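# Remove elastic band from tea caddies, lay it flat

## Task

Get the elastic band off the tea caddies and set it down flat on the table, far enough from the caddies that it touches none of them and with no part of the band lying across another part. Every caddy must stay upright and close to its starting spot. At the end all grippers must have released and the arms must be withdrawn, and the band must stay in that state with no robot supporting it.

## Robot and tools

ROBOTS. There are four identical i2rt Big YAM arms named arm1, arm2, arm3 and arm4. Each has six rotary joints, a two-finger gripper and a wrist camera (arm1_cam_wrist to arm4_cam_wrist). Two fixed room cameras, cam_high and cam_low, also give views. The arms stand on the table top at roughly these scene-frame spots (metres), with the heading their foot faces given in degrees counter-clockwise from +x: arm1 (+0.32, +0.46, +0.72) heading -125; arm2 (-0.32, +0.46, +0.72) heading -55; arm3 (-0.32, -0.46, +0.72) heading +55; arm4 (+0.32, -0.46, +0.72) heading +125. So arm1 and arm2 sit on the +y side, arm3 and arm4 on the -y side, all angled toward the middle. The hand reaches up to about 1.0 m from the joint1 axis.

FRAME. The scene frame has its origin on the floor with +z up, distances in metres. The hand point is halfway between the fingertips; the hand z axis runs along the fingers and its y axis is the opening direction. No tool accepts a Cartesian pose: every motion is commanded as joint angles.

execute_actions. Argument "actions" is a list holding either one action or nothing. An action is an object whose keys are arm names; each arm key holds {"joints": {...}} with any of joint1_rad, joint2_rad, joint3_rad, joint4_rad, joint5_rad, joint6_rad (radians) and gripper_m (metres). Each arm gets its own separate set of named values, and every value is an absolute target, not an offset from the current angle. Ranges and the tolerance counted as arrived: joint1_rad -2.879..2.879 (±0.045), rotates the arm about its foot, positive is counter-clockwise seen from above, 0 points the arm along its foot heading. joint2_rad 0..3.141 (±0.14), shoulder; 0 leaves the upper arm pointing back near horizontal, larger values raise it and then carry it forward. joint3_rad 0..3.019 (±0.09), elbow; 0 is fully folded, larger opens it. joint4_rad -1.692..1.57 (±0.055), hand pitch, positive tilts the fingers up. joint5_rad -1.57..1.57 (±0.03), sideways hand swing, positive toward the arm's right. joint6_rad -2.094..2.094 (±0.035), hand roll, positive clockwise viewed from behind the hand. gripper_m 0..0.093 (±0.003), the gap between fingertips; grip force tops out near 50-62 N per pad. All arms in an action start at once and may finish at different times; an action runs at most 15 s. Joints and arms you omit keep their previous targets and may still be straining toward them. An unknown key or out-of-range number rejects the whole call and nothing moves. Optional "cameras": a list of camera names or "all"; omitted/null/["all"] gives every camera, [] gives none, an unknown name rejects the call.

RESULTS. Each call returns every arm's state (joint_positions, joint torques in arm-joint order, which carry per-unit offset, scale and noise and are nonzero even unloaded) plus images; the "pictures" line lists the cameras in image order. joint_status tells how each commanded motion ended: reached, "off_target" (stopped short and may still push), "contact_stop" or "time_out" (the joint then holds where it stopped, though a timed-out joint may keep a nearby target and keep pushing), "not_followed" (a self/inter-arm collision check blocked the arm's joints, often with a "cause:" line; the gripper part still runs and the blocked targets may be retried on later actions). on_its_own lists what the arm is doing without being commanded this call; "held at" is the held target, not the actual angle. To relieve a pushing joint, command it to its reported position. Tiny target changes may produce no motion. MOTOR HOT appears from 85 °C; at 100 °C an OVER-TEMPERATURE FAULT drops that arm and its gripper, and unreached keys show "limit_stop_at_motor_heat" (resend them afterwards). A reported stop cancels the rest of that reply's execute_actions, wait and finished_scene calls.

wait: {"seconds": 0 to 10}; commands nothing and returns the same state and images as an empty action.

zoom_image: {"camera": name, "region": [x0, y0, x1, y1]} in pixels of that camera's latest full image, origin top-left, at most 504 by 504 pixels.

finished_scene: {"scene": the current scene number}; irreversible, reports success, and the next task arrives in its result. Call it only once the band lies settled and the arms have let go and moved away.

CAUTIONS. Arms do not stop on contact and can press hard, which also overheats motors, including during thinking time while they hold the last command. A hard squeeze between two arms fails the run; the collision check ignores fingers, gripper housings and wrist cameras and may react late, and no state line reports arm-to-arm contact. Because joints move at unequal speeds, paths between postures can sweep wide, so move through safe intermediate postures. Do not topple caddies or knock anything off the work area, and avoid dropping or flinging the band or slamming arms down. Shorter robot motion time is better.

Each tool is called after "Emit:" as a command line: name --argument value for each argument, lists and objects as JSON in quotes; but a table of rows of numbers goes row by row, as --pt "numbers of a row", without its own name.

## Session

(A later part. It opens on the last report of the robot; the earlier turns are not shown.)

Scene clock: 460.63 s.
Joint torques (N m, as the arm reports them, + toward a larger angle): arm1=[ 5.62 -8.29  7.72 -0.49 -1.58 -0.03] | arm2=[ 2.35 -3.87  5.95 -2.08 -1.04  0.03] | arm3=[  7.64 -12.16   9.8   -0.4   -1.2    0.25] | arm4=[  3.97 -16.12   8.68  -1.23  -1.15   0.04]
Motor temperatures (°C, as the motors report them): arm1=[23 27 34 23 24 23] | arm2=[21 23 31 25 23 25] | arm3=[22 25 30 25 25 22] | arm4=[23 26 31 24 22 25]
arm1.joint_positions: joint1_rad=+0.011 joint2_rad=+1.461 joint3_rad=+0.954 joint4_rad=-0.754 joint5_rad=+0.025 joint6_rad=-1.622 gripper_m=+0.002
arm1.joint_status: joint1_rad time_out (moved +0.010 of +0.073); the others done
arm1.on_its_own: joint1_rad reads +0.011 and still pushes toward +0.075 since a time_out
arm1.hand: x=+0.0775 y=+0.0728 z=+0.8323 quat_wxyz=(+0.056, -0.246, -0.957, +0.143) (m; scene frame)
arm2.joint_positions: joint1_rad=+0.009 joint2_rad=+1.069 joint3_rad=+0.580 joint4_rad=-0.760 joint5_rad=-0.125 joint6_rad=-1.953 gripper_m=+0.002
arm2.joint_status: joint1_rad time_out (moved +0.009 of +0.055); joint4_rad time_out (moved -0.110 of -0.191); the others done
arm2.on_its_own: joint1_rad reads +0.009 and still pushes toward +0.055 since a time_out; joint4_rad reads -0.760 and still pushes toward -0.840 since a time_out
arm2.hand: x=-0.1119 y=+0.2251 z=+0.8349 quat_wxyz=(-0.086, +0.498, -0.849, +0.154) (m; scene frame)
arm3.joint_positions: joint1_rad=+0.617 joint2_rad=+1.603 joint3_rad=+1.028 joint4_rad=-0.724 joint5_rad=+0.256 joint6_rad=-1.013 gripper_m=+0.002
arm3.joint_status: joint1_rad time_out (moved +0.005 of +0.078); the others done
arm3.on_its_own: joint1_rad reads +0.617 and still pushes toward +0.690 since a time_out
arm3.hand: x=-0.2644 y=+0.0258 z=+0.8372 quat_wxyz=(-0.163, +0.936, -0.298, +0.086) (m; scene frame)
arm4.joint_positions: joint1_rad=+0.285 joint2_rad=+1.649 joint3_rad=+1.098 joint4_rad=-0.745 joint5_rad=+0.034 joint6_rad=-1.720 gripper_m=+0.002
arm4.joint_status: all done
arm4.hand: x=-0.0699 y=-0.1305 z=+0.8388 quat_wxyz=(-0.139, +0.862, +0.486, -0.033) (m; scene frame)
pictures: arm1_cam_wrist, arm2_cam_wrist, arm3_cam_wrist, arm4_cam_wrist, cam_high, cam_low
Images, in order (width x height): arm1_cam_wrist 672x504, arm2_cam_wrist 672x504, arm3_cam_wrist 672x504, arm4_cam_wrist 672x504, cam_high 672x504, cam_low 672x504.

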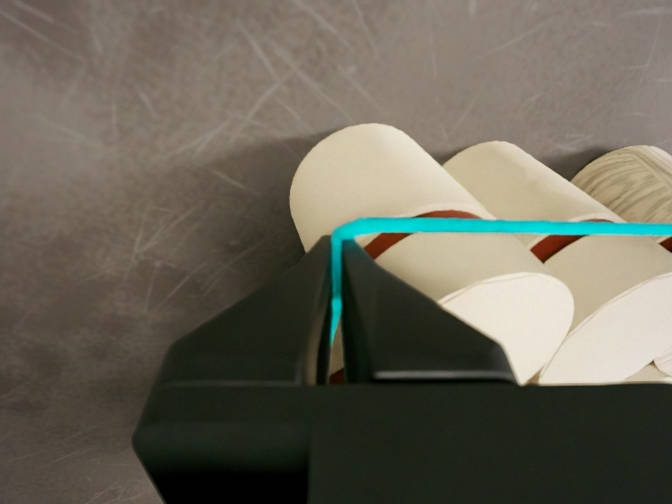

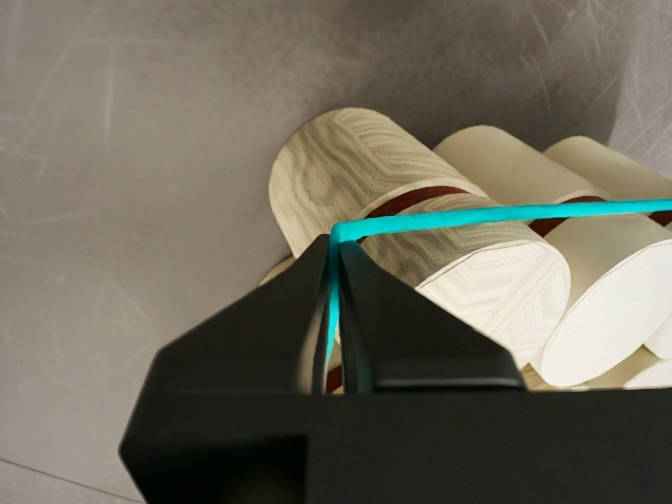

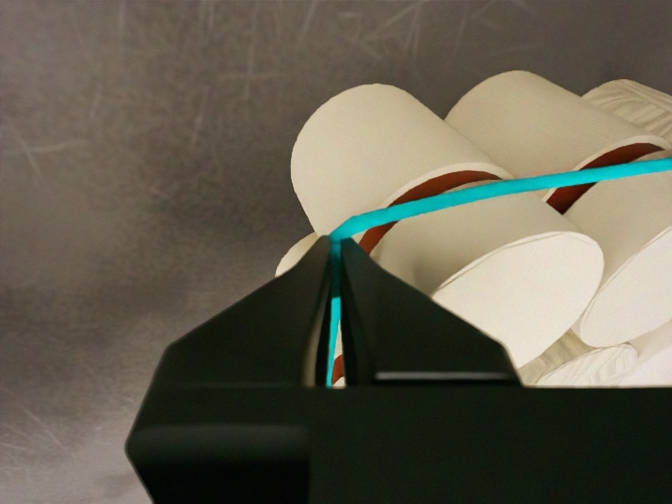

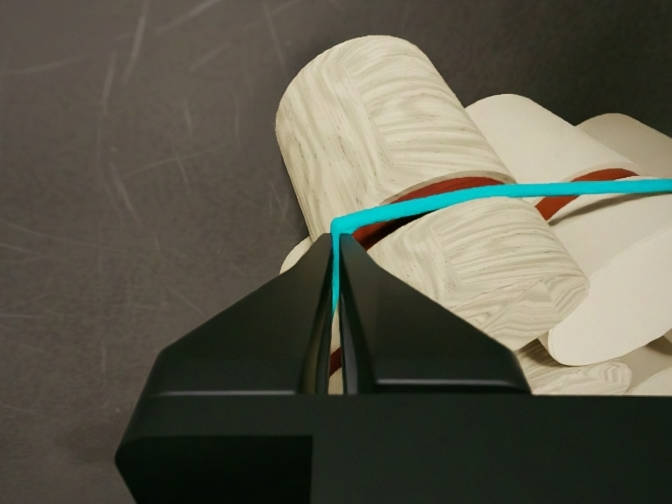

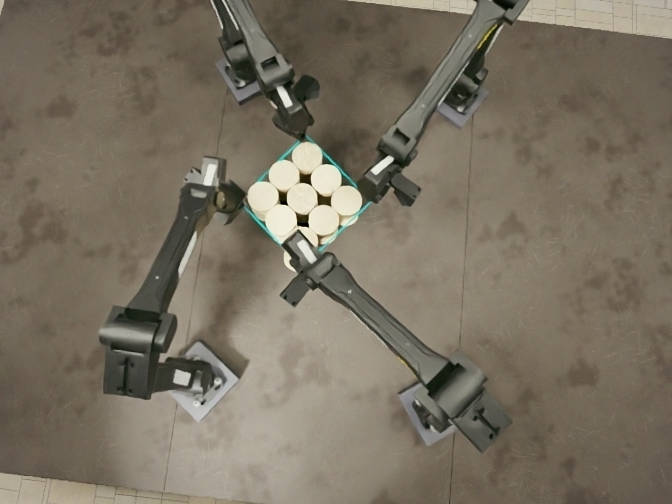

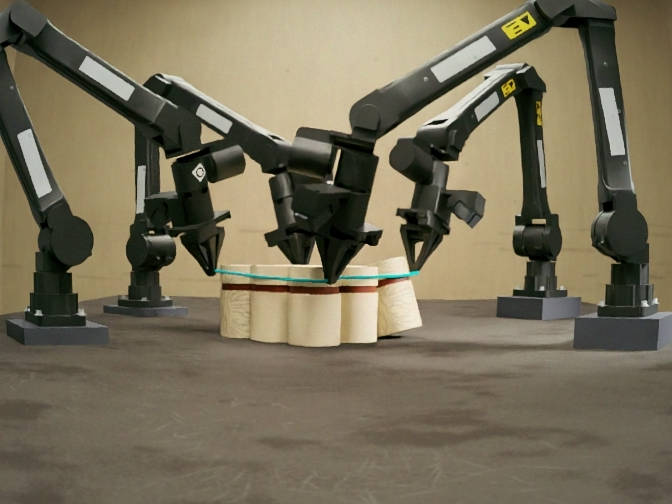

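Emit:
execute_actions --actions '[{"arm3":{"joints":{"joint1_rad":0.71,"joint2_rad":1.65,"joint4_rad":-0.63}},"arm4":{"joints":{"joint1_rad":0.385,"joint2_rad":1.72,"joint4_rad":-0.69}}}]' --cameras '["arm3_cam_wrist","arm4_cam_wrist","cam_high","cam_low"]'

Scene clock: 471.87 s.
Joint torques (N m, as the arm reports them, + toward a larger angle): arm1=[ 5.58 -8.34  7.49 -0.51 -1.71 -0.03] | arm2=[ 1.84 -3.85  5.96 -1.99 -1.01  0.04] | arm3=[  8.14 -10.49   9.77   0.92  -1.23   0.26] | arm4=[  5.08 -16.19   8.4   -0.25  -1.84   0.04]
Motor temperatures (°C, as the motors report them): arm1=[23 27 34 23 25 23] | arm2=[21 23 31 25 23 25] | arm3=[22 25 30 25 26 22] | arm4=[23 26 31 24 22 25]
arm1.joint_positions: joint1_rad=+0.011 joint2_rad=+1.461 joint3_rad=+0.957 joint4_rad=-0.754 joint5_rad=+0.027 joint6_rad=-1.622 gripper_m=+0.002
arm1.joint_status: not commanded
arm1.on_its_own: joint1_rad reads +0.011 and still pushes toward +0.075 since a time_out
arm1.hand: x=+0.0764 y=+0.0719 z=+0.8337 quat_wxyz=(+0.058, -0.246, -0.957, +0.145) (m; scene frame)
arm2.joint_positions: joint1_rad=+0.011 joint2_rad=+1.069 joint3_rad=+0.580 joint4_rad=-0.762 joint5_rad=-0.125 joint6_rad=-1.953 gripper_m=+0.002
arm2.joint_status: not commanded
arm2.on_its_own: joint4_rad reads -0.762 and still pushes toward -0.840 since a time_out
arm2.hand: x=-0.1118 y=+0.2260 z=+0.8347 quat_wxyz=(-0.086, +0.499, -0.849, +0.153) (m; scene frame)
arm3.joint_positions: joint1_rad=+0.631 joint2_rad=+1.627 joint3_rad=+1.028 joint4_rad=-0.641 joint5_rad=+0.256 joint6_rad=-1.013 gripper_m=+0.002
arm3.joint_status: joint1_rad time_out (moved +0.014 of +0.093); the others done
arm3.on_its_own: joint1_rad reads +0.631 and still pushes toward +0.710 since a time_out
arm3.hand: x=-0.2709 y=+0.0440 z=+0.8318 quat_wxyz=(-0.192, +0.933, -0.294, +0.077) (m; scene frame)
arm4.joint_positions: joint1_rad=+0.330 joint2_rad=+1.712 joint3_rad=+1.098 joint4_rad=-0.666 joint5_rad=+0.049 joint6_rad=-1.720 gripper_m=+0.002
arm4.joint_status: joint1_rad time_out (moved +0.045 of +0.100); the others done
arm4.on_its_own: joint1_rad reads +0.330 and still pushes toward +0.385 since a time_out
arm4.hand: x=-0.0940 y=-0.1379 z=+0.8131 quat_wxyz=(-0.148, +0.851, +0.503, -0.032) (m; scene frame)
pictures: arm3_cam_wrist, arm4_cam_wrist, cam_high, cam_low
Images, in order (width x height): arm3_cam_wrist 672x504, arm4_cam_wrist 672x504, cam_high 672x504, cam_low 672x504.

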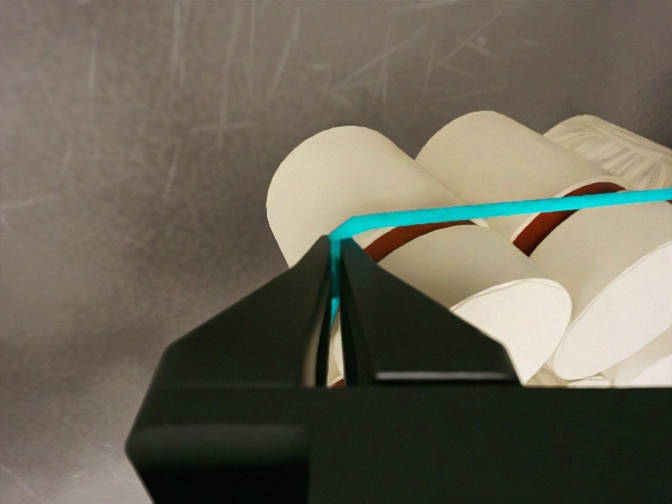

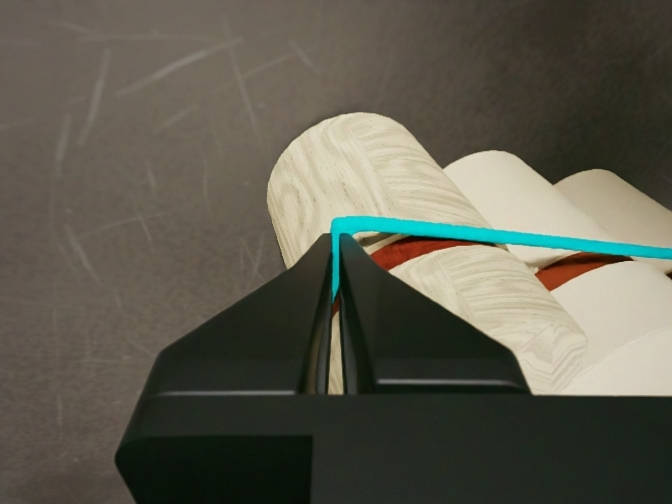

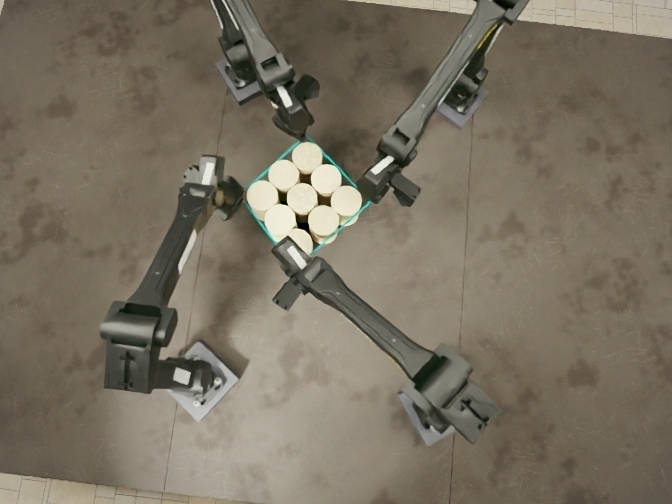

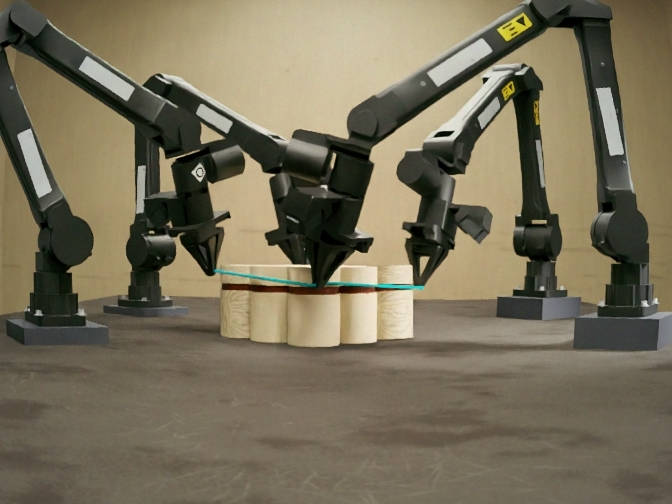

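Emit:
execute_actions --actions '[{"arm4":{"joints":{"joint4_rad":-0.79,"joint2_rad":1.70}}}]' --cameras '["cam_low"]'

Emit:
execute_actions --actions '[{"arm1":{"joints":{"joint2_rad":1.395,"joint3_rad":1.07,"joint4_rad":-0.97}},"arm2":{"joints":{"joint2_rad":0.98,"joint3_rad":0.70,"joint4_rad":-1.04}},"arm3":{"joints":{"joint2_rad":1.54,"joint3_rad":1.14,"joint4_rad":-0.85}},"arm4":{"joints":{"joint2_rad":1.59,"joint3_rad":1.225,"joint4_rad":-1.01}}}]' --cameras '["cam_high","cam_low"]'

Scene clock: 483.40 s.
Joint torques (N m, as the arm reports them, + toward a larger angle): arm1=[ 5.57 -8.34  7.48 -0.51 -1.71 -0.03] | arm2=[ 2.11 -3.81  5.97 -1.96 -1.02  0.04] | arm3=[  8.13 -10.56   9.77   0.93  -1.32   0.26] | arm4=[  5.05 -16.96   7.42  -1.79  -1.86   0.04]
Motor temperatures (°C, as the motors report them): arm1=[23 27 34 23 26 23] | arm2=[21 23 31 25 24 25] | arm3=[22 25 30 25 26 22] | arm4=[23 26 31 24 24 25]
arm1.joint_positions: joint1_rad=+0.011 joint2_rad=+1.461 joint3_rad=+0.957 joint4_rad=-0.754 joint5_rad=+0.027 joint6_rad=-1.622 gripper_m=+0.002
arm1.joint_status: not commanded
arm1.on_its_own: joint1_rad reads +0.011 and still pushes toward +0.075 since a time_out
arm1.hand: x=+0.0764 y=+0.0719 z=+0.8337 quat_wxyz=(+0.058, -0.246, -0.957, +0.145) (m; scene frame)
arm2.joint_positions: joint1_rad=+0.011 joint2_rad=+1.069 joint3_rad=+0.580 joint4_rad=-0.762 joint5_rad=-0.125 joint6_rad=-1.953 gripper_m=+0.002
arm2.joint_status: not commanded
arm2.on_its_own: joint4_rad reads -0.762 and still pushes toward -0.840 since a time_out
arm2.hand: x=-0.1118 y=+0.2260 z=+0.8347 quat_wxyz=(-0.086, +0.499, -0.849, +0.153) (m; scene frame)
arm3.joint_positions: joint1_rad=+0.631 joint2_rad=+1.627 joint3_rad=+1.028 joint4_rad=-0.641 joint5_rad=+0.259 joint6_rad=-1.013 gripper_m=+0.002
arm3.joint_status: not commanded
arm3.on_its_own: joint1_rad reads +0.631 and still pushes toward +0.710 since a time_out
arm3.hand: x=-0.2705 y=+0.0440 z=+0.8319 quat_wxyz=(-0.192, +0.933, -0.294, +0.078) (m; scene frame)
arm4.joint_positions: joint1_rad=+0.330 joint2_rad=+1.703 joint3_rad=+1.108 joint4_rad=-0.733 joint5_rad=+0.049 joint6_rad=-1.720 gripper_m=+0.002
arm4.joint_status: joint4_rad time_out (moved -0.067 of -0.124); the others done
arm4.on_its_own: joint1_rad reads +0.330 and still pushes toward +0.385 since a time_out; joint4_rad reads -0.733 and still pushes toward -0.790 since a time_out
arm4.hand: x=-0.0857 y=-0.1441 z=+0.8173 quat_wxyz=(-0.126, +0.853, +0.506, -0.023) (m; scene frame)
pictures: cam_low
Images, in order (width x height): cam_low 672x504.

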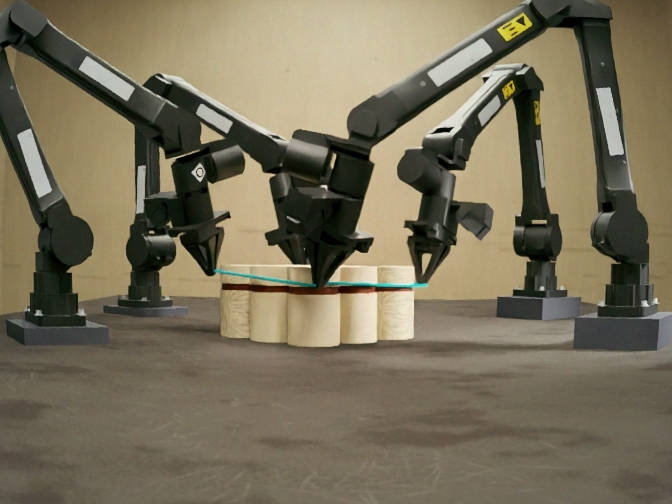

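not run: a stop came earlier in this reply.

Emit:
execute_actions --actions '[{"arm1":{"joints":{"joint2_rad":1.395,"joint3_rad":1.07,"joint4_rad":-0.97}},"arm2":{"joints":{"joint2_rad":0.98,"joint3_rad":0.70,"joint4_rad":-1.04}},"arm3":{"joints":{"joint2_rad":1.54,"joint3_rad":1.14,"joint4_rad":-0.85}},"arm4":{"joints":{"joint2_rad":1.59,"joint3_rad":1.215,"joint4_rad":-1.02}}}]' --cameras '["cam_high","cam_low"]'

Scene clock: 492.60 s.
Joint torques (N m, as the arm reports them, + toward a larger angle): arm1=[ 5.67 -7.57  7.91 -0.68 -1.71 -0.02] | arm2=[ 2.16 -3.29  6.95 -1.97 -1.01  0.03] | arm3=[  8.11 -10.83  11.33   0.14  -1.42   0.25] | arm4=[  5.01 -15.77   8.68  -1.79  -1.86   0.04]
Motor temperatures (°C, as the motors report them): arm1=[23 27 34 23 27 23] | arm2=[21 23 32 25 24 25] | arm3=[22 25 31 25 27 22] | arm4=[23 26 30 24 24 25]
arm1.joint_positions: joint1_rad=+0.011 joint2_rad=+1.379 joint3_rad=+1.071 joint4_rad=-0.917 joint5_rad=+0.027 joint6_rad=-1.622 gripper_m=+0.002
arm1.joint_status: all done
arm1.on_its_own: joint1_rad reads +0.011 and still pushes toward +0.075 since a time_out
arm1.hand: x=+0.0734 y=+0.0671 z=+0.9054 quat_wxyz=(+0.063, -0.245, -0.954, +0.160) (m; scene frame)
arm2.joint_positions: joint1_rad=+0.011 joint2_rad=+0.980 joint3_rad=+0.705 joint4_rad=-0.962 joint5_rad=-0.125 joint6_rad=-1.953 gripper_m=+0.002
arm2.joint_status: joint4_rad time_out (moved -0.199 of -0.278); the others done
arm2.on_its_own: joint4_rad reads -0.962 and still pushes toward -1.040 since a time_out
arm2.hand: x=-0.1113 y=+0.2248 z=+0.8995 quat_wxyz=(-0.087, +0.499, -0.847, +0.161) (m; scene frame)
arm3.joint_positions: joint1_rad=+0.631 joint2_rad=+1.529 joint3_rad=+1.109 joint4_rad=-0.838 joint5_rad=+0.261 joint6_rad=-1.013 gripper_m=+0.002
arm3.joint_status: all done
arm3.on_its_own: joint1_rad reads +0.631 and still pushes toward +0.710 since a time_out
arm3.hand: x=-0.2702 y=+0.0358 z=+0.8969 quat_wxyz=(-0.184, +0.934, -0.294, +0.082) (m; scene frame)
arm4.joint_positions: joint1_rad=+0.330 joint2_rad=+1.589 joint3_rad=+1.220 joint4_rad=-0.964 joint5_rad=+0.049 joint6_rad=-1.720 gripper_m=+0.002
arm4.joint_status: joint4_rad time_out (moved -0.231 of -0.287); the others done
arm4.on_its_own: joint1_rad reads +0.330 and still pushes toward +0.385 since a time_out; joint4_rad reads -0.964 and still pushes toward -1.020 since a time_out
arm4.hand: x=-0.0823 y=-0.1471 z=+0.9044 quat_wxyz=(-0.124, +0.853, +0.506, -0.022) (m; scene frame)
pictures: cam_high, cam_low
Images, in order (width x height): cam_high 672x504, cam_low 672x504.

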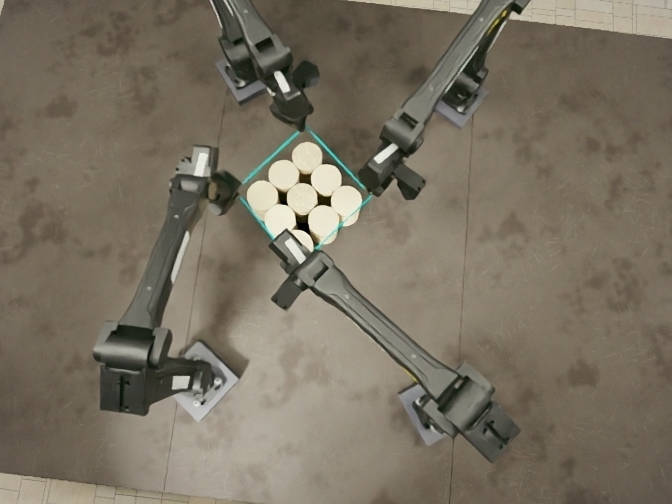

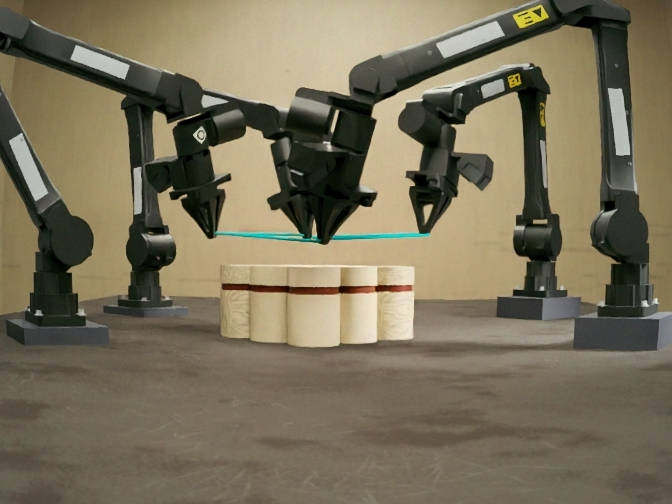

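Emit:
execute_actions --actions '[{"arm1":{"joints":{"joint1_rad":0.215,"joint2_rad":1.313,"joint3_rad":1.025,"joint4_rad":-0.99,"joint6_rad":-1.38}},"arm2":{"joints":{"joint1_rad":0.085,"joint2_rad":1.404,"joint3_rad":1.025,"joint4_rad":-0.84,"joint6_rad":-1.8}},"arm3":{"joints":{"joint1_rad":0.255,"joint2_rad":1.527,"joint3_rad":1.16,"joint4_rad":-0.89,"joint6_rad":-1.2}},"arm4":{"joints":{"joint1_rad":0.005,"joint2_rad":1.316,"joint3_rad":0.975,"joint4_rad":-0.91,"joint6_rad":-1.85}}}]' --cameras '["cam_high","cam_low"]'

Emit:
execute_actions --actions '[{"arm1":{"joints":{"joint1_rad":0.488,"joint2_rad":1.207,"joint3_rad":0.953,"joint4_rad":-1.02,"joint6_rad":-1.14}},"arm2":{"joints":{"joint1_rad":0.18,"joint2_rad":1.663,"joint3_rad":1.275,"joint4_rad":-0.83,"joint6_rad":-1.65}},"arm3":{"joints":{"joint1_rad":-0.04,"joint2_rad":1.637,"joint3_rad":1.28,"joint4_rad":-0.88,"joint6_rad":-1.45}},"arm4":{"joints":{"joint1_rad":-0.373,"joint2_rad":1.093,"joint3_rad":0.835,"joint4_rad":-1.02,"joint6_rad":-2.0}}}]' --cameras '["cam_high","cam_low"]'

Scene clock: 523.53 s.
Joint torques (N m, as the arm reports them, + toward a larger angle): arm1=[ 2.12 -6.95  7.69  0.5  -0.36  0.21] | arm2=[ -0.26 -10.98   9.29   0.31  -0.26   0.14] | arm3=[  1.06 -11.75  12.35   0.11  -0.12   0.12] | arm4=[  0.74 -10.58   9.43   0.47  -0.07   0.02]
Motor temperatures (°C, as the motors report them): arm1=[23 26 35 23 28 23] | arm2=[21 23 32 25 24 25] | arm3=[22 25 32 25 28 22] | arm4=[23 26 31 24 25 25]
arm1.joint_positions: joint1_rad=+0.199 joint2_rad=+1.305 joint3_rad=+1.030 joint4_rad=-0.977 joint5_rad=-0.002 joint6_rad=-1.394 gripper_m=+0.002
arm1.joint_status: all done
arm1.hand: x=+0.1666 y=+0.0555 z=+0.9139 quat_wxyz=(+0.013, -0.263, -0.952, +0.157) (m; scene frame)
arm2.joint_positions: joint1_rad=+0.074 joint2_rad=+1.407 joint3_rad=+0.992 joint4_rad=-0.833 joint5_rad=-0.148 joint6_rad=-1.812 gripper_m=+0.002
arm2.joint_status: all done
arm2.hand: x=-0.0014 y=+0.1372 z=+0.8825 quat_wxyz=(-0.112, +0.467, -0.865, +0.143) (m; scene frame)
arm3.joint_positions: joint1_rad=+0.250 joint2_rad=+1.529 joint3_rad=+1.116 joint4_rad=-0.879 joint5_rad=+0.226 joint6_rad=-1.186 gripper_m=+0.002
arm3.joint_status: all done
arm3.hand: x=-0.0972 y=-0.0216 z=+0.8957 quat_wxyz=(-0.138, +0.905, -0.387, +0.112) (m; scene frame)
arm4.joint_positions: joint1_rad=+0.009 joint2_rad=+1.310 joint3_rad=+0.975 joint4_rad=-0.901 joint5_rad=+0.011 joint6_rad=-1.836 gripper_m=+0.002
arm4.joint_status: all done
arm4.hand: x=+0.0772 y=-0.1052 z=+0.9287 quat_wxyz=(-0.170, +0.894, +0.414, -0.023) (m; scene frame)
pictures: cam_high, cam_low
Images, in order (width x height): cam_high 672x504, cam_low 672x504.

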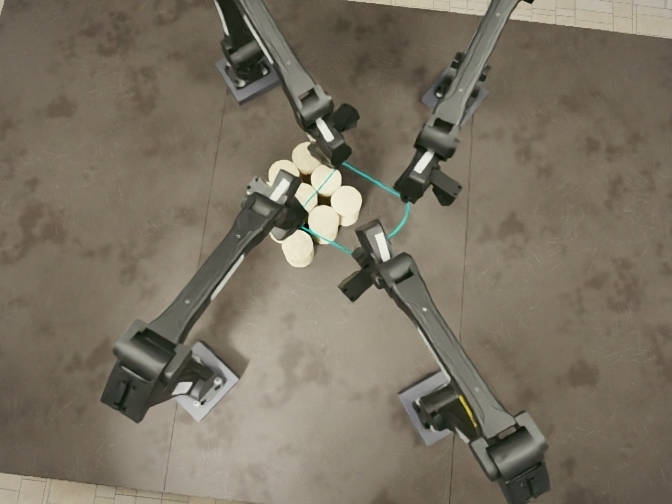

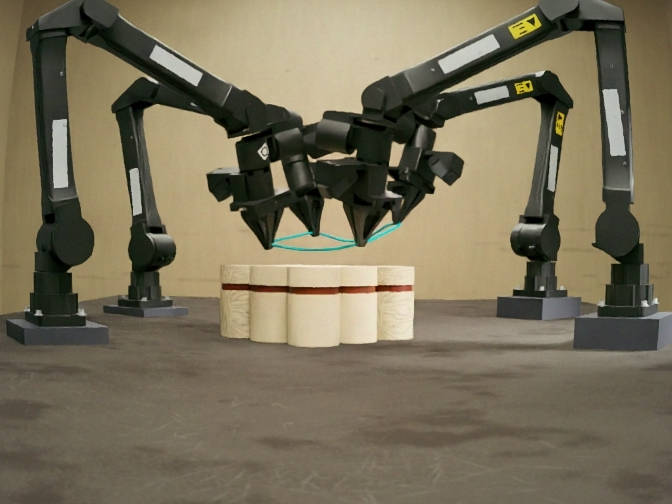

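Scene clock: 524.80 s.
Joint torques (N m, as the arm reports them, + toward a larger angle): arm1=[ 1.7  -5.66  7.82  0.57 -0.27  0.2 ] | arm2=[ -1.33 -15.17   9.17   0.78  -0.21   0.16] | arm3=[  2.71 -11.79  12.48   0.4   -0.12   0.07] | arm4=[ 0.57 -6.83  9.64  0.42  0.08  0.02]
Motor temperatures (°C, as the motors report them): arm1=[23 26 35 23 27 23] | arm2=[21 23 33 25 24 25] | arm3=[22 25 32 25 28 22] | arm4=[23 26 31 24 25 25]
arm1.joint_positions: joint1_rad=+0.478 joint2_rad=+1.200 joint3_rad=+0.958 joint4_rad=-1.007 joint5_rad=-0.004 joint6_rad=-1.154 gripper_m=+0.002
arm1.joint_status: all done
arm1.hand: x=+0.2875 y=+0.0649 z=+0.9211 quat_wxyz=(-0.030, -0.243, -0.957, +0.157) (m; scene frame)
arm2.joint_positions: joint1_rad=+0.182 joint2_rad=+1.662 joint3_rad=+1.243 joint4_rad=-0.830 joint5_rad=-0.150 joint6_rad=-1.662 gripper_m=+0.002
arm2.joint_status: all done
arm2.hand: x=+0.1026 y=+0.1091 z=+0.8679 quat_wxyz=(-0.129, +0.449, -0.875, +0.126) (m; scene frame)
arm3.joint_positions: joint1_rad=-0.059 joint2_rad=+1.621 joint3_rad=+1.237 joint4_rad=-0.879 joint5_rad=+0.226 joint6_rad=-1.437 gripper_m=+0.002
arm3.joint_status: all done
arm3.hand: x=+0.0549 y=-0.0749 z=+0.9014 quat_wxyz=(-0.115, +0.891, -0.413, +0.149) (m; scene frame)
arm4.joint_positions: joint1_rad=-0.367 joint2_rad=+1.088 joint3_rad=+0.835 joint4_rad=-1.011 joint5_rad=+0.008 joint6_rad=-1.986 gripper_m=+0.002
arm4.joint_status: all done
arm4.hand: x=+0.2428 y=-0.1202 z=+0.9389 quat_wxyz=(-0.156, +0.937, +0.312, +0.018) (m; scene frame)
pictures: cam_high, cam_low
Images, in order (width x height): cam_high 672x504, cam_low 672x504.

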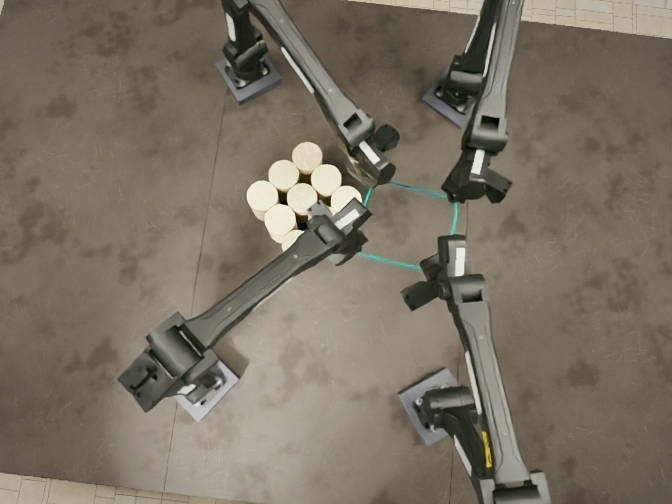

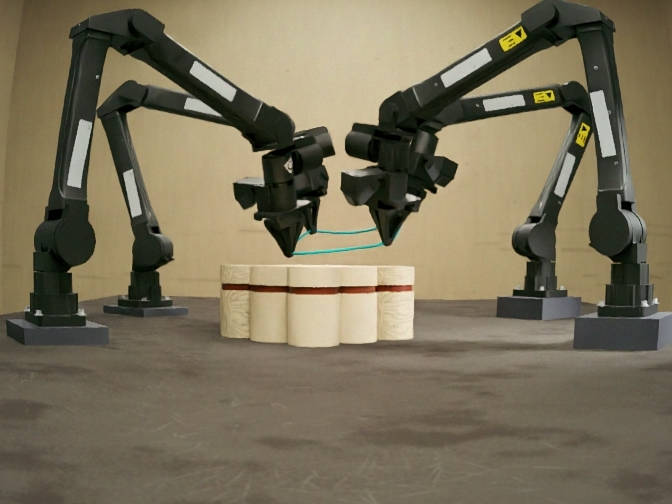

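Emit:
execute_actions --actions '[{"arm1":{"joints":{"joint1_rad":0.76,"joint2_rad":1.265,"joint3_rad":0.865,"joint4_rad":-0.88,"joint6_rad":-0.9}},"arm2":{"joints":{"joint1_rad":0.222,"joint2_rad":1.94,"joint3_rad":1.57,"joint4_rad":-0.87,"joint6_rad":-1.5}},"arm3":{"joints":{"joint1_rad":-0.265,"joint2_rad":1.904,"joint3_rad":1.5,"joint4_rad":-0.81,"joint6_rad":-1.62}},"arm4":{"joints":{"joint1_rad":-0.812,"joint2_rad":1.17,"joint3_rad":0.73,"joint4_rad":-0.83,"joint6_rad":-2.09}}}]' --cameras '["cam_high","cam_low"]'

Scene clock: 536.03 s.
Joint torques (N m, as the arm reports them, + toward a larger angle): arm1=[ 2.16 -6.82  7.6   1.38 -0.5   0.22] | arm2=[ -1.16 -17.43   9.36   0.     0.04   0.15] | arm3=[  2.49 -16.37  12.17   0.64   0.11   0.08] | arm4=[ 0.5  -8.97  9.65  1.19  0.15  0.02]
Motor temperatures (°C, as the motors report them): arm1=[23 26 35 23 26 23] | arm2=[21 24 34 25 24 25] | arm3=[22 25 32 25 26 22] | arm4=[23 26 31 24 24 25]
arm1.joint_positions: joint1_rad=+0.744 joint2_rad=+1.270 joint3_rad=+0.865 joint4_rad=-0.896 joint5_rad=+0.001 joint6_rad=-0.915 gripper_m=+0.002
arm1.joint_status: all done
arm1.hand: x=+0.3907 y=+0.0751 z=+0.8632 quat_wxyz=(-0.055, -0.232, -0.963, +0.123) (m; scene frame)
arm2.joint_positions: joint1_rad=+0.222 joint2_rad=+1.921 joint3_rad=+1.538 joint4_rad=-0.847 joint5_rad=-0.156 joint6_rad=-1.513 gripper_m=+0.002
arm2.joint_status: all done
arm2.hand: x=+0.1947 y=+0.0618 z=+0.8448 quat_wxyz=(-0.148, +0.401, -0.896, +0.120) (m; scene frame)
arm3.joint_positions: joint1_rad=-0.282 joint2_rad=+1.903 joint3_rad=+1.458 joint4_rad=-0.814 joint5_rad=+0.221 joint6_rad=-1.607 gripper_m=+0.002
arm3.joint_status: all done
arm3.hand: x=+0.2039 y=-0.1112 z=+0.8406 quat_wxyz=(-0.086, +0.880, -0.436, +0.167) (m; scene frame)
arm4.joint_positions: joint1_rad=-0.804 joint2_rad=+1.182 joint3_rad=+0.722 joint4_rad=-0.839 joint5_rad=+0.007 joint6_rad=-2.078 gripper_m=+0.002
arm4.joint_status: all done
arm4.hand: x=+0.3942 y=-0.1193 z=+0.8714 quat_wxyz=(-0.131, +0.979, +0.147, +0.049) (m; scene frame)
pictures: cam_high, cam_low
joint command not followed: on one or more control steps a check withheld the commanded joint targets of the arm2 arm, and it was not sent them on those steps.
cause: the commanded joint targets would bring a part of the robot too close to another arm (this arm's wrist (the part past joint 4) and the other arm's wrist (the part past joint 4), along the way the arms are being sent); next, command targets that bring no part of the robot closer to that arm.
Images, in order (width x height): cam_high 672x504, cam_low 672x504.

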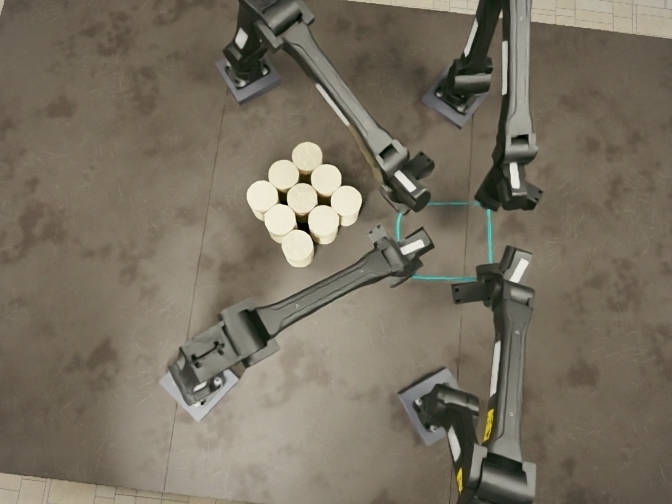

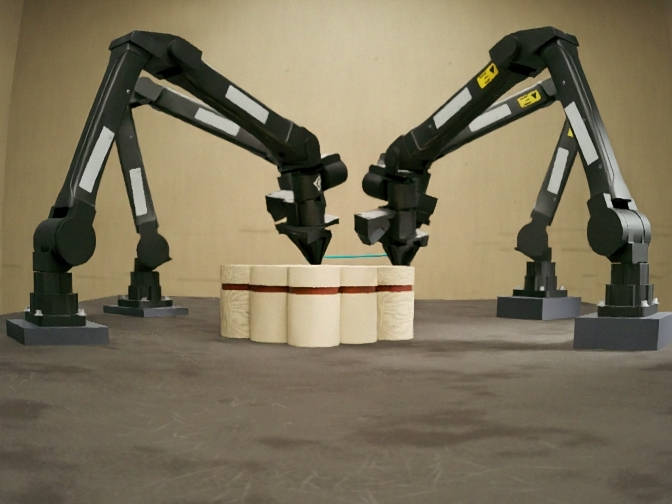

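Emit:
execute_actions --actions '[{"arm1":{"joints":{"joint1_rad":0.73,"joint2_rad":1.505,"joint3_rad":0.67,"joint4_rad":-0.44}},"arm2":{"joints":{"joint1_rad":0.245,"joint2_rad":2.04,"joint3_rad":1.418,"joint4_rad":-0.585}},"arm3":{"joints":{"joint2_rad":2.038,"joint3_rad":1.358,"joint4_rad":-0.56}},"arm4":{"joints":{"joint2_rad":1.515,"joint3_rad":0.542,"joint4_rad":-0.3}}}]' --cameras '["cam_high"]'

Scene clock: 546.07 s.
Joint torques (N m, as the arm reports them, + toward a larger angle): arm1=[ 0.71 -6.79  5.37  1.54 -0.28  0.17] | arm2=[ -0.1  -19.85   6.45   1.17   0.01   0.15] | arm3=[  1.53 -15.05   7.41   0.87  -0.03   0.1 ] | arm4=[  0.49 -10.51   5.57   1.36   0.3    0.04]
Motor temperatures (°C, as the motors report them): arm1=[23 26 35 23 26 23] | arm2=[21 25 34 25 23 25] | arm3=[22 25 32 25 26 22] | arm4=[23 26 31 24 23 25]
arm1.joint_positions: joint1_rad=+0.734 joint2_rad=+1.494 joint3_rad=+0.676 joint4_rad=-0.460 joint5_rad=-0.004 joint6_rad=-0.911 gripper_m=+0.002
arm1.joint_status: all done
arm1.hand: x=+0.3879 y=+0.0735 z=+0.7370 quat_wxyz=(-0.061, -0.238, -0.960, +0.132) (m; scene frame)
arm2.joint_positions: joint1_rad=+0.241 joint2_rad=+2.035 joint3_rad=+1.417 joint4_rad=-0.598 joint5_rad=-0.156 joint6_rad=-1.512 gripper_m=+0.002
arm2.joint_status: all done
arm2.hand: x=+0.2007 y=+0.0733 z=+0.7433 quat_wxyz=(-0.151, +0.409, -0.891, +0.125) (m; scene frame)
arm3.joint_positions: joint1_rad=-0.272 joint2_rad=+2.020 joint3_rad=+1.361 joint4_rad=-0.567 joint5_rad=+0.224 joint6_rad=-1.609 gripper_m=+0.002
arm3.joint_status: all done
arm3.hand: x=+0.2028 y=-0.1048 z=+0.7500 quat_wxyz=(-0.101, +0.879, -0.432, +0.176) (m; scene frame)
arm4.joint_positions: joint1_rad=-0.804 joint2_rad=+1.519 joint3_rad=+0.543 joint4_rad=-0.313 joint5_rad=+0.004 joint6_rad=-2.080 gripper_m=+0.002
arm4.joint_status: all done
arm4.hand: x=+0.3937 y=-0.1151 z=+0.7306 quat_wxyz=(-0.135, +0.978, +0.148, +0.050) (m; scene frame)
pictures: cam_high
Images, in order (width x height): cam_high 672x504.

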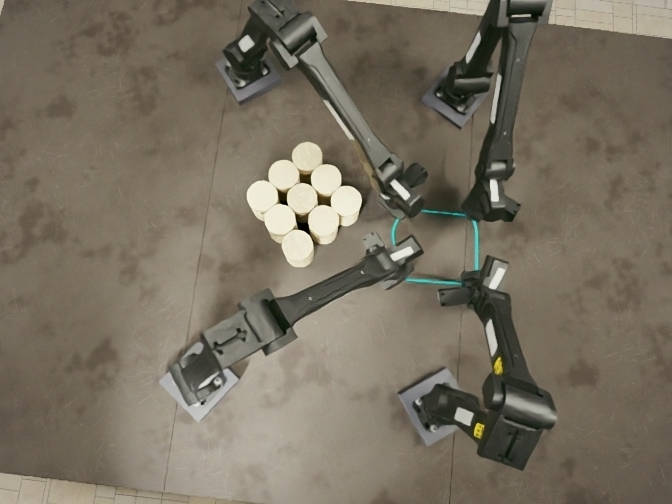

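Emit:
execute_actions --actions '[{"arm1":{"joints":{"joint2_rad":1.525}},"arm2":{"joints":{"joint2_rad":2.06}},"arm3":{"joints":{"joint2_rad":2.07}}}]' --cameras '[]'

Emit:
execute_actions --actions '[{"arm1":{"joints":{"gripper_m":0.025}},"arm2":{"joints":{"gripper_m":0.025}},"arm3":{"joints":{"gripper_m":0.025}},"arm4":{"joints":{"gripper_m":0.025}}}]' --cameras '[]'

Emit:
execute_actions --actions '[{"arm1":{"joints":{"joint2_rad":1.27,"joint4_rad":-0.7}},"arm2":{"joints":{"joint2_rad":1.8,"joint4_rad":-0.85}},"arm3":{"joints":{"joint2_rad":1.8,"joint4_rad":-0.8}},"arm4":{"joints":{"joint2_rad":1.2,"joint4_rad":-0.62}}}]' --cameras '["cam_high","cam_low","arm3_cam_wrist"]'

Scene clock: 554.23 s.
Joint torques (N m, as the arm reports them, + toward a larger angle): arm1=[ 0.62 -5.84  5.37  1.47 -0.28  0.17] | arm2=[ -0.82 -17.73   6.17   1.16  -0.01   0.17] | arm3=[  1.46 -14.47   7.47   0.69  -0.05   0.1 ] | arm4=[  0.54 -10.47   5.58   1.36   0.3    0.04]
Motor temperatures (°C, as the motors report them): arm1=[23 26 34 23 25 23] | arm2=[21 25 33 25 23 26] | arm3=[22 26 32 25 26 22] | arm4=[23 26 31 24 23 25]
arm1.joint_positions: joint1_rad=+0.734 joint2_rad=+1.499 joint3_rad=+0.676 joint4_rad=-0.457 joint5_rad=-0.004 joint6_rad=-0.911 gripper_m=+0.002
arm1.joint_status: all done
arm1.hand: x=+0.3880 y=+0.0735 z=+0.7354 quat_wxyz=(-0.061, -0.238, -0.960, +0.131) (m; scene frame)
arm2.joint_positions: joint1_rad=+0.241 joint2_rad=+2.040 joint3_rad=+1.417 joint4_rad=-0.598 joint5_rad=-0.156 joint6_rad=-1.512 gripper_m=+0.002
arm2.joint_status: all done
arm2.hand: x=+0.2001 y=+0.0737 z=+0.7402 quat_wxyz=(-0.150, +0.409, -0.891, +0.123) (m; scene frame)
arm3.joint_positions: joint1_rad=-0.272 joint2_rad=+2.028 joint3_rad=+1.361 joint4_rad=-0.562 joint5_rad=+0.224 joint6_rad=-1.609 gripper_m=+0.002
arm3.joint_status: all done
arm3.hand: x=+0.2028 y=-0.1049 z=+0.7456 quat_wxyz=(-0.100, +0.879, -0.432, +0.175) (m; scene frame)
arm4.joint_positions: joint1_rad=-0.804 joint2_rad=+1.519 joint3_rad=+0.543 joint4_rad=-0.313 joint5_rad=+0.004 joint6_rad=-2.080 gripper_m=+0.002
arm4.joint_status: not commanded
arm4.hand: x=+0.3937 y=-0.1151 z=+0.7306 quat_wxyz=(-0.135, +0.978, +0.148, +0.050) (m; scene frame)
pictures: none
No camera images: the call's "cameras" was empty. Leave "cameras" out to get every camera's image.

Scene clock: 554.73 s.
Joint torques (N m, as the arm reports them, + toward a larger angle): arm1=[ 0.68 -5.68  5.43  0.96 -0.32  0.18] | arm2=[ -0.44 -17.78   6.25   1.15  -0.07   0.17] | arm3=[  1.5  -14.09   7.14   0.22  -0.04   0.1 ] | arm4=[  0.51 -10.53   5.65   0.92   0.1    0.05]
Motor temperatures (°C, as the motors report them): arm1=[23 26 34 23 25 23] | arm2=[21 25 33 25 23 26] | arm3=[22 26 31 25 26 22] | arm4=[23 26 31 24 23 25]
arm1.joint_positions: joint1_rad=+0.734 joint2_rad=+1.496 joint3_rad=+0.676 joint4_rad=-0.441 joint5_rad=-0.003 joint6_rad=-0.911 gripper_m=+0.025
arm1.joint_status: all done
arm1.hand: x=+0.3886 y=+0.0694 z=+0.7376 quat_wxyz=(-0.065, -0.238, -0.959, +0.140) (m; scene frame)
arm2.joint_positions: joint1_rad=+0.241 joint2_rad=+2.040 joint3_rad=+1.417 joint4_rad=-0.598 joint5_rad=-0.154 joint6_rad=-1.512 gripper_m=+0.025
arm2.joint_status: all done
arm2.hand: x=+0.2000 y=+0.0735 z=+0.7401 quat_wxyz=(-0.150, +0.409, -0.892, +0.124) (m; scene frame)
arm3.joint_positions: joint1_rad=-0.272 joint2_rad=+2.028 joint3_rad=+1.364 joint4_rad=-0.550 joint5_rad=+0.224 joint6_rad=-1.609 gripper_m=+0.025
arm3.joint_status: all done
arm3.hand: x=+0.2061 y=-0.1023 z=+0.7478 quat_wxyz=(-0.107, +0.877, -0.432, +0.178) (m; scene frame)
arm4.joint_positions: joint1_rad=-0.804 joint2_rad=+1.518 joint3_rad=+0.543 joint4_rad=-0.306 joint5_rad=+0.008 joint6_rad=-2.080 gripper_m=+0.025
arm4.joint_status: all done
arm4.hand: x=+0.3948 y=-0.1135 z=+0.7316 quat_wxyz=(-0.139, +0.978, +0.147, +0.053) (m; scene frame)
pictures: none
No camera images: the call's "cameras" was empty. Leave "cameras" out to get every camera's image.

Scene clock: 556.03 s.
Joint torques (N m, as the arm reports them, + toward a larger angle): arm1=[ 0.67 -4.8   6.86  0.46 -0.09  0.18] | arm2=[ -0.39 -16.35   8.09   0.3   -0.12   0.16] | arm3=[  1.54 -13.88   9.64   0.21   0.01   0.1 ] | arm4=[ 0.52 -6.29  7.99  0.51  0.07  0.04]
Motor temperatures (°C, as the motors report them): arm1=[23 26 34 23 25 23] | arm2=[21 25 33 25 23 26] | arm3=[22 26 31 25 26 22] | arm4=[23 26 31 24 23 25]
arm1.joint_positions: joint1_rad=+0.734 joint2_rad=+1.257 joint3_rad=+0.672 joint4_rad=-0.685 joint5_rad=-0.008 joint6_rad=-0.911 gripper_m=+0.025
arm1.joint_status: all done
arm1.hand: x=+0.3831 y=+0.1046 z=+0.8040 quat_wxyz=(-0.065, -0.237, -0.960, +0.135) (m; scene frame)
arm2.joint_positions: joint1_rad=+0.241 joint2_rad=+1.789 joint3_rad=+1.407 joint4_rad=-0.836 joint5_rad=-0.153 joint6_rad=-1.512 gripper_m=+0.025
arm2.joint_status: all done
arm2.hand: x=+0.1686 y=+0.0983 z=+0.8679 quat_wxyz=(-0.149, +0.409, -0.891, +0.125) (m; scene frame)
arm3.joint_positions: joint1_rad=-0.272 joint2_rad=+1.783 joint3_rad=+1.349 joint4_rad=-0.791 joint5_rad=+0.223 joint6_rad=-1.609 gripper_m=+0.025
arm3.joint_status: all done
arm3.hand: x=+0.1755 y=-0.1258 z=+0.8674 quat_wxyz=(-0.102, +0.879, -0.432, +0.175) (m; scene frame)
arm4.joint_positions: joint1_rad=-0.804 joint2_rad=+1.192 joint3_rad=+0.542 joint4_rad=-0.614 joint5_rad=+0.009 joint6_rad=-2.080 gripper_m=+0.025
arm4.joint_status: all done
arm4.hand: x=+0.3889 y=-0.1445 z=+0.8126 quat_wxyz=(-0.146, +0.977, +0.147, +0.056) (m; scene frame)
pictures: arm3_cam_wrist, cam_high, cam_low
Images, in order (width x height): arm3_cam_wrist 672x504, cam_high 672x504, cam_low 672x504.

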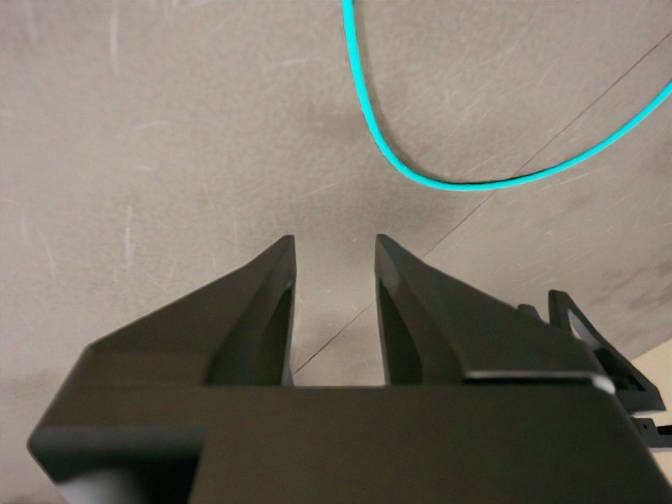

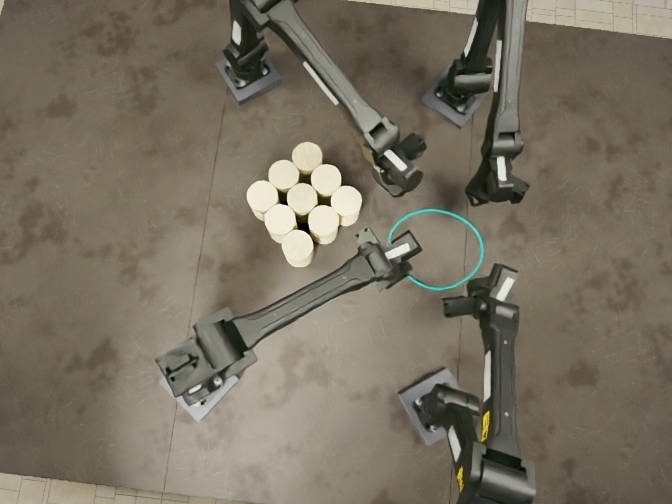

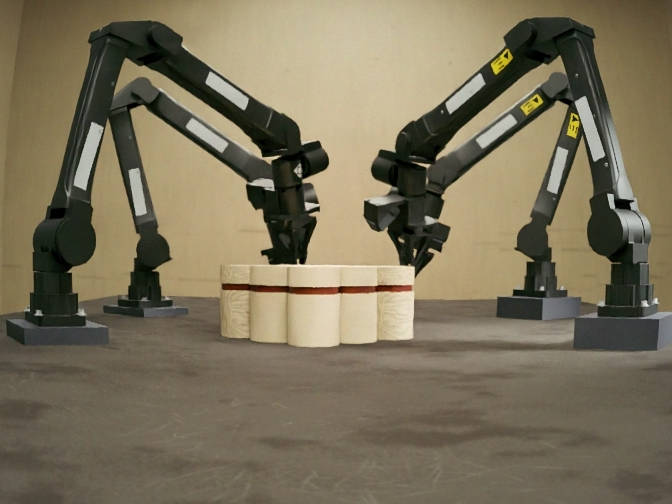

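Emit:
execute_actions --actions '[{"arm1":{"joints":{"joint2_rad":0.7}},"arm2":{"joints":{"joint2_rad":1.0}},"arm3":{"joints":{"joint2_rad":1.0}},"arm4":{"joints":{"joint2_rad":0.7}}}]' --cameras '["cam_high","cam_low"]'

Scene clock: 581.23 s.
Joint torques (N m, as the arm reports them, + toward a larger angle): arm1=[ 0.64  0.03  8.86  1.22 -0.07  0.21] | arm2=[-0.75 -3.95  8.94  1.17  0.    0.2 ] | arm3=[ 1.52 -4.54 11.29  1.19 -0.01  0.17] | arm4=[ 0.53 -1.45 10.96  1.37  0.1   0.08]
Motor temperatures (°C, as the motors report them): arm1=[23 26 34 23 25 23] | arm2=[21 25 34 25 23 26] | arm3=[22 26 32 25 25 22] | arm4=[23 25 31 24 23 25]
arm1.joint_positions: joint1_rad=+0.734 joint2_rad=+0.692 joint3_rad=+0.672 joint4_rad=-0.686 joint5_rad=-0.008 joint6_rad=-0.911 gripper_m=+0.025
arm1.joint_status: all done
arm1.hand: x=+0.3796 y=+0.1226 z=+0.9954 quat_wxyz=(-0.174, -0.217, -0.882, +0.381) (m; scene frame)
arm2.joint_positions: joint1_rad=+0.241 joint2_rad=+0.999 joint3_rad=+1.404 joint4_rad=-0.838 joint5_rad=-0.153 joint6_rad=-1.512 gripper_m=+0.025
arm2.joint_status: all done
arm2.hand: x=+0.0388 y=+0.2022 z=+1.2864 quat_wxyz=(-0.305, +0.376, -0.749, +0.452) (m; scene frame)
arm3.joint_positions: joint1_rad=-0.272 joint2_rad=+0.989 joint3_rad=+1.345 joint4_rad=-0.794 joint5_rad=+0.223 joint6_rad=-1.609 gripper_m=+0.025
arm3.joint_status: all done
arm3.hand: x=+0.0577 y=-0.2171 z=+1.2841 quat_wxyz=(-0.431, +0.734, -0.409, +0.327) (m; scene frame)
arm4.joint_positions: joint1_rad=-0.804 joint2_rad=+0.693 joint3_rad=+0.538 joint4_rad=-0.615 joint5_rad=+0.009 joint6_rad=-2.080 gripper_m=+0.025
arm4.joint_status: all done
arm4.hand: x=+0.3904 y=-0.1416 z=+0.9650 quat_wxyz=(-0.368, +0.910, +0.135, +0.139) (m; scene frame)
pictures: cam_high, cam_low
Images, in order (width x height): cam_high 672x504, cam_low 672x504.

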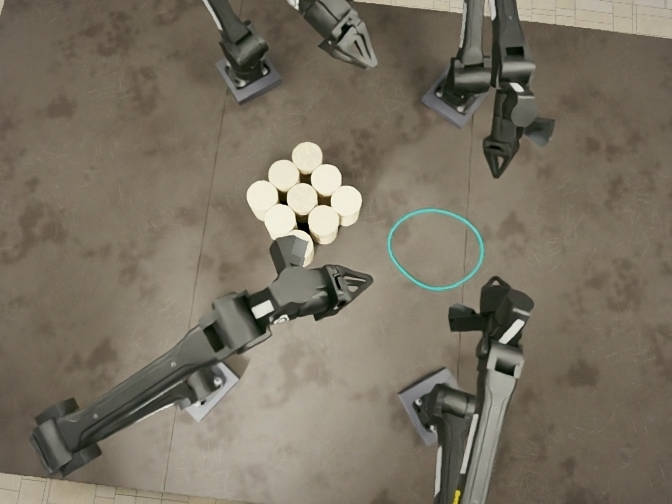

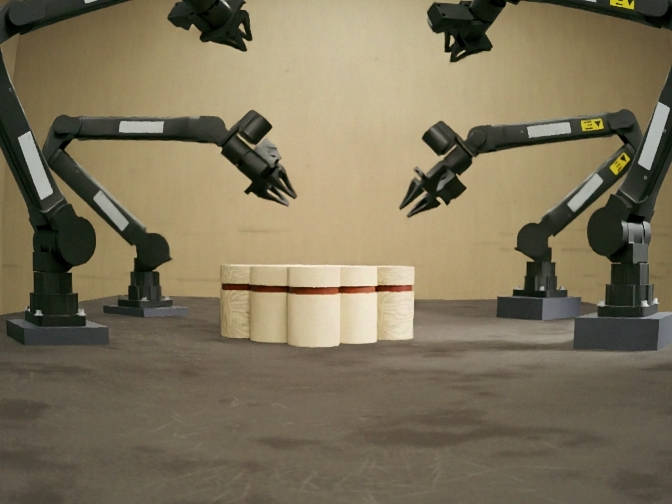

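Emit:
finished_scene --scene 1

The scene is finished: the task was done.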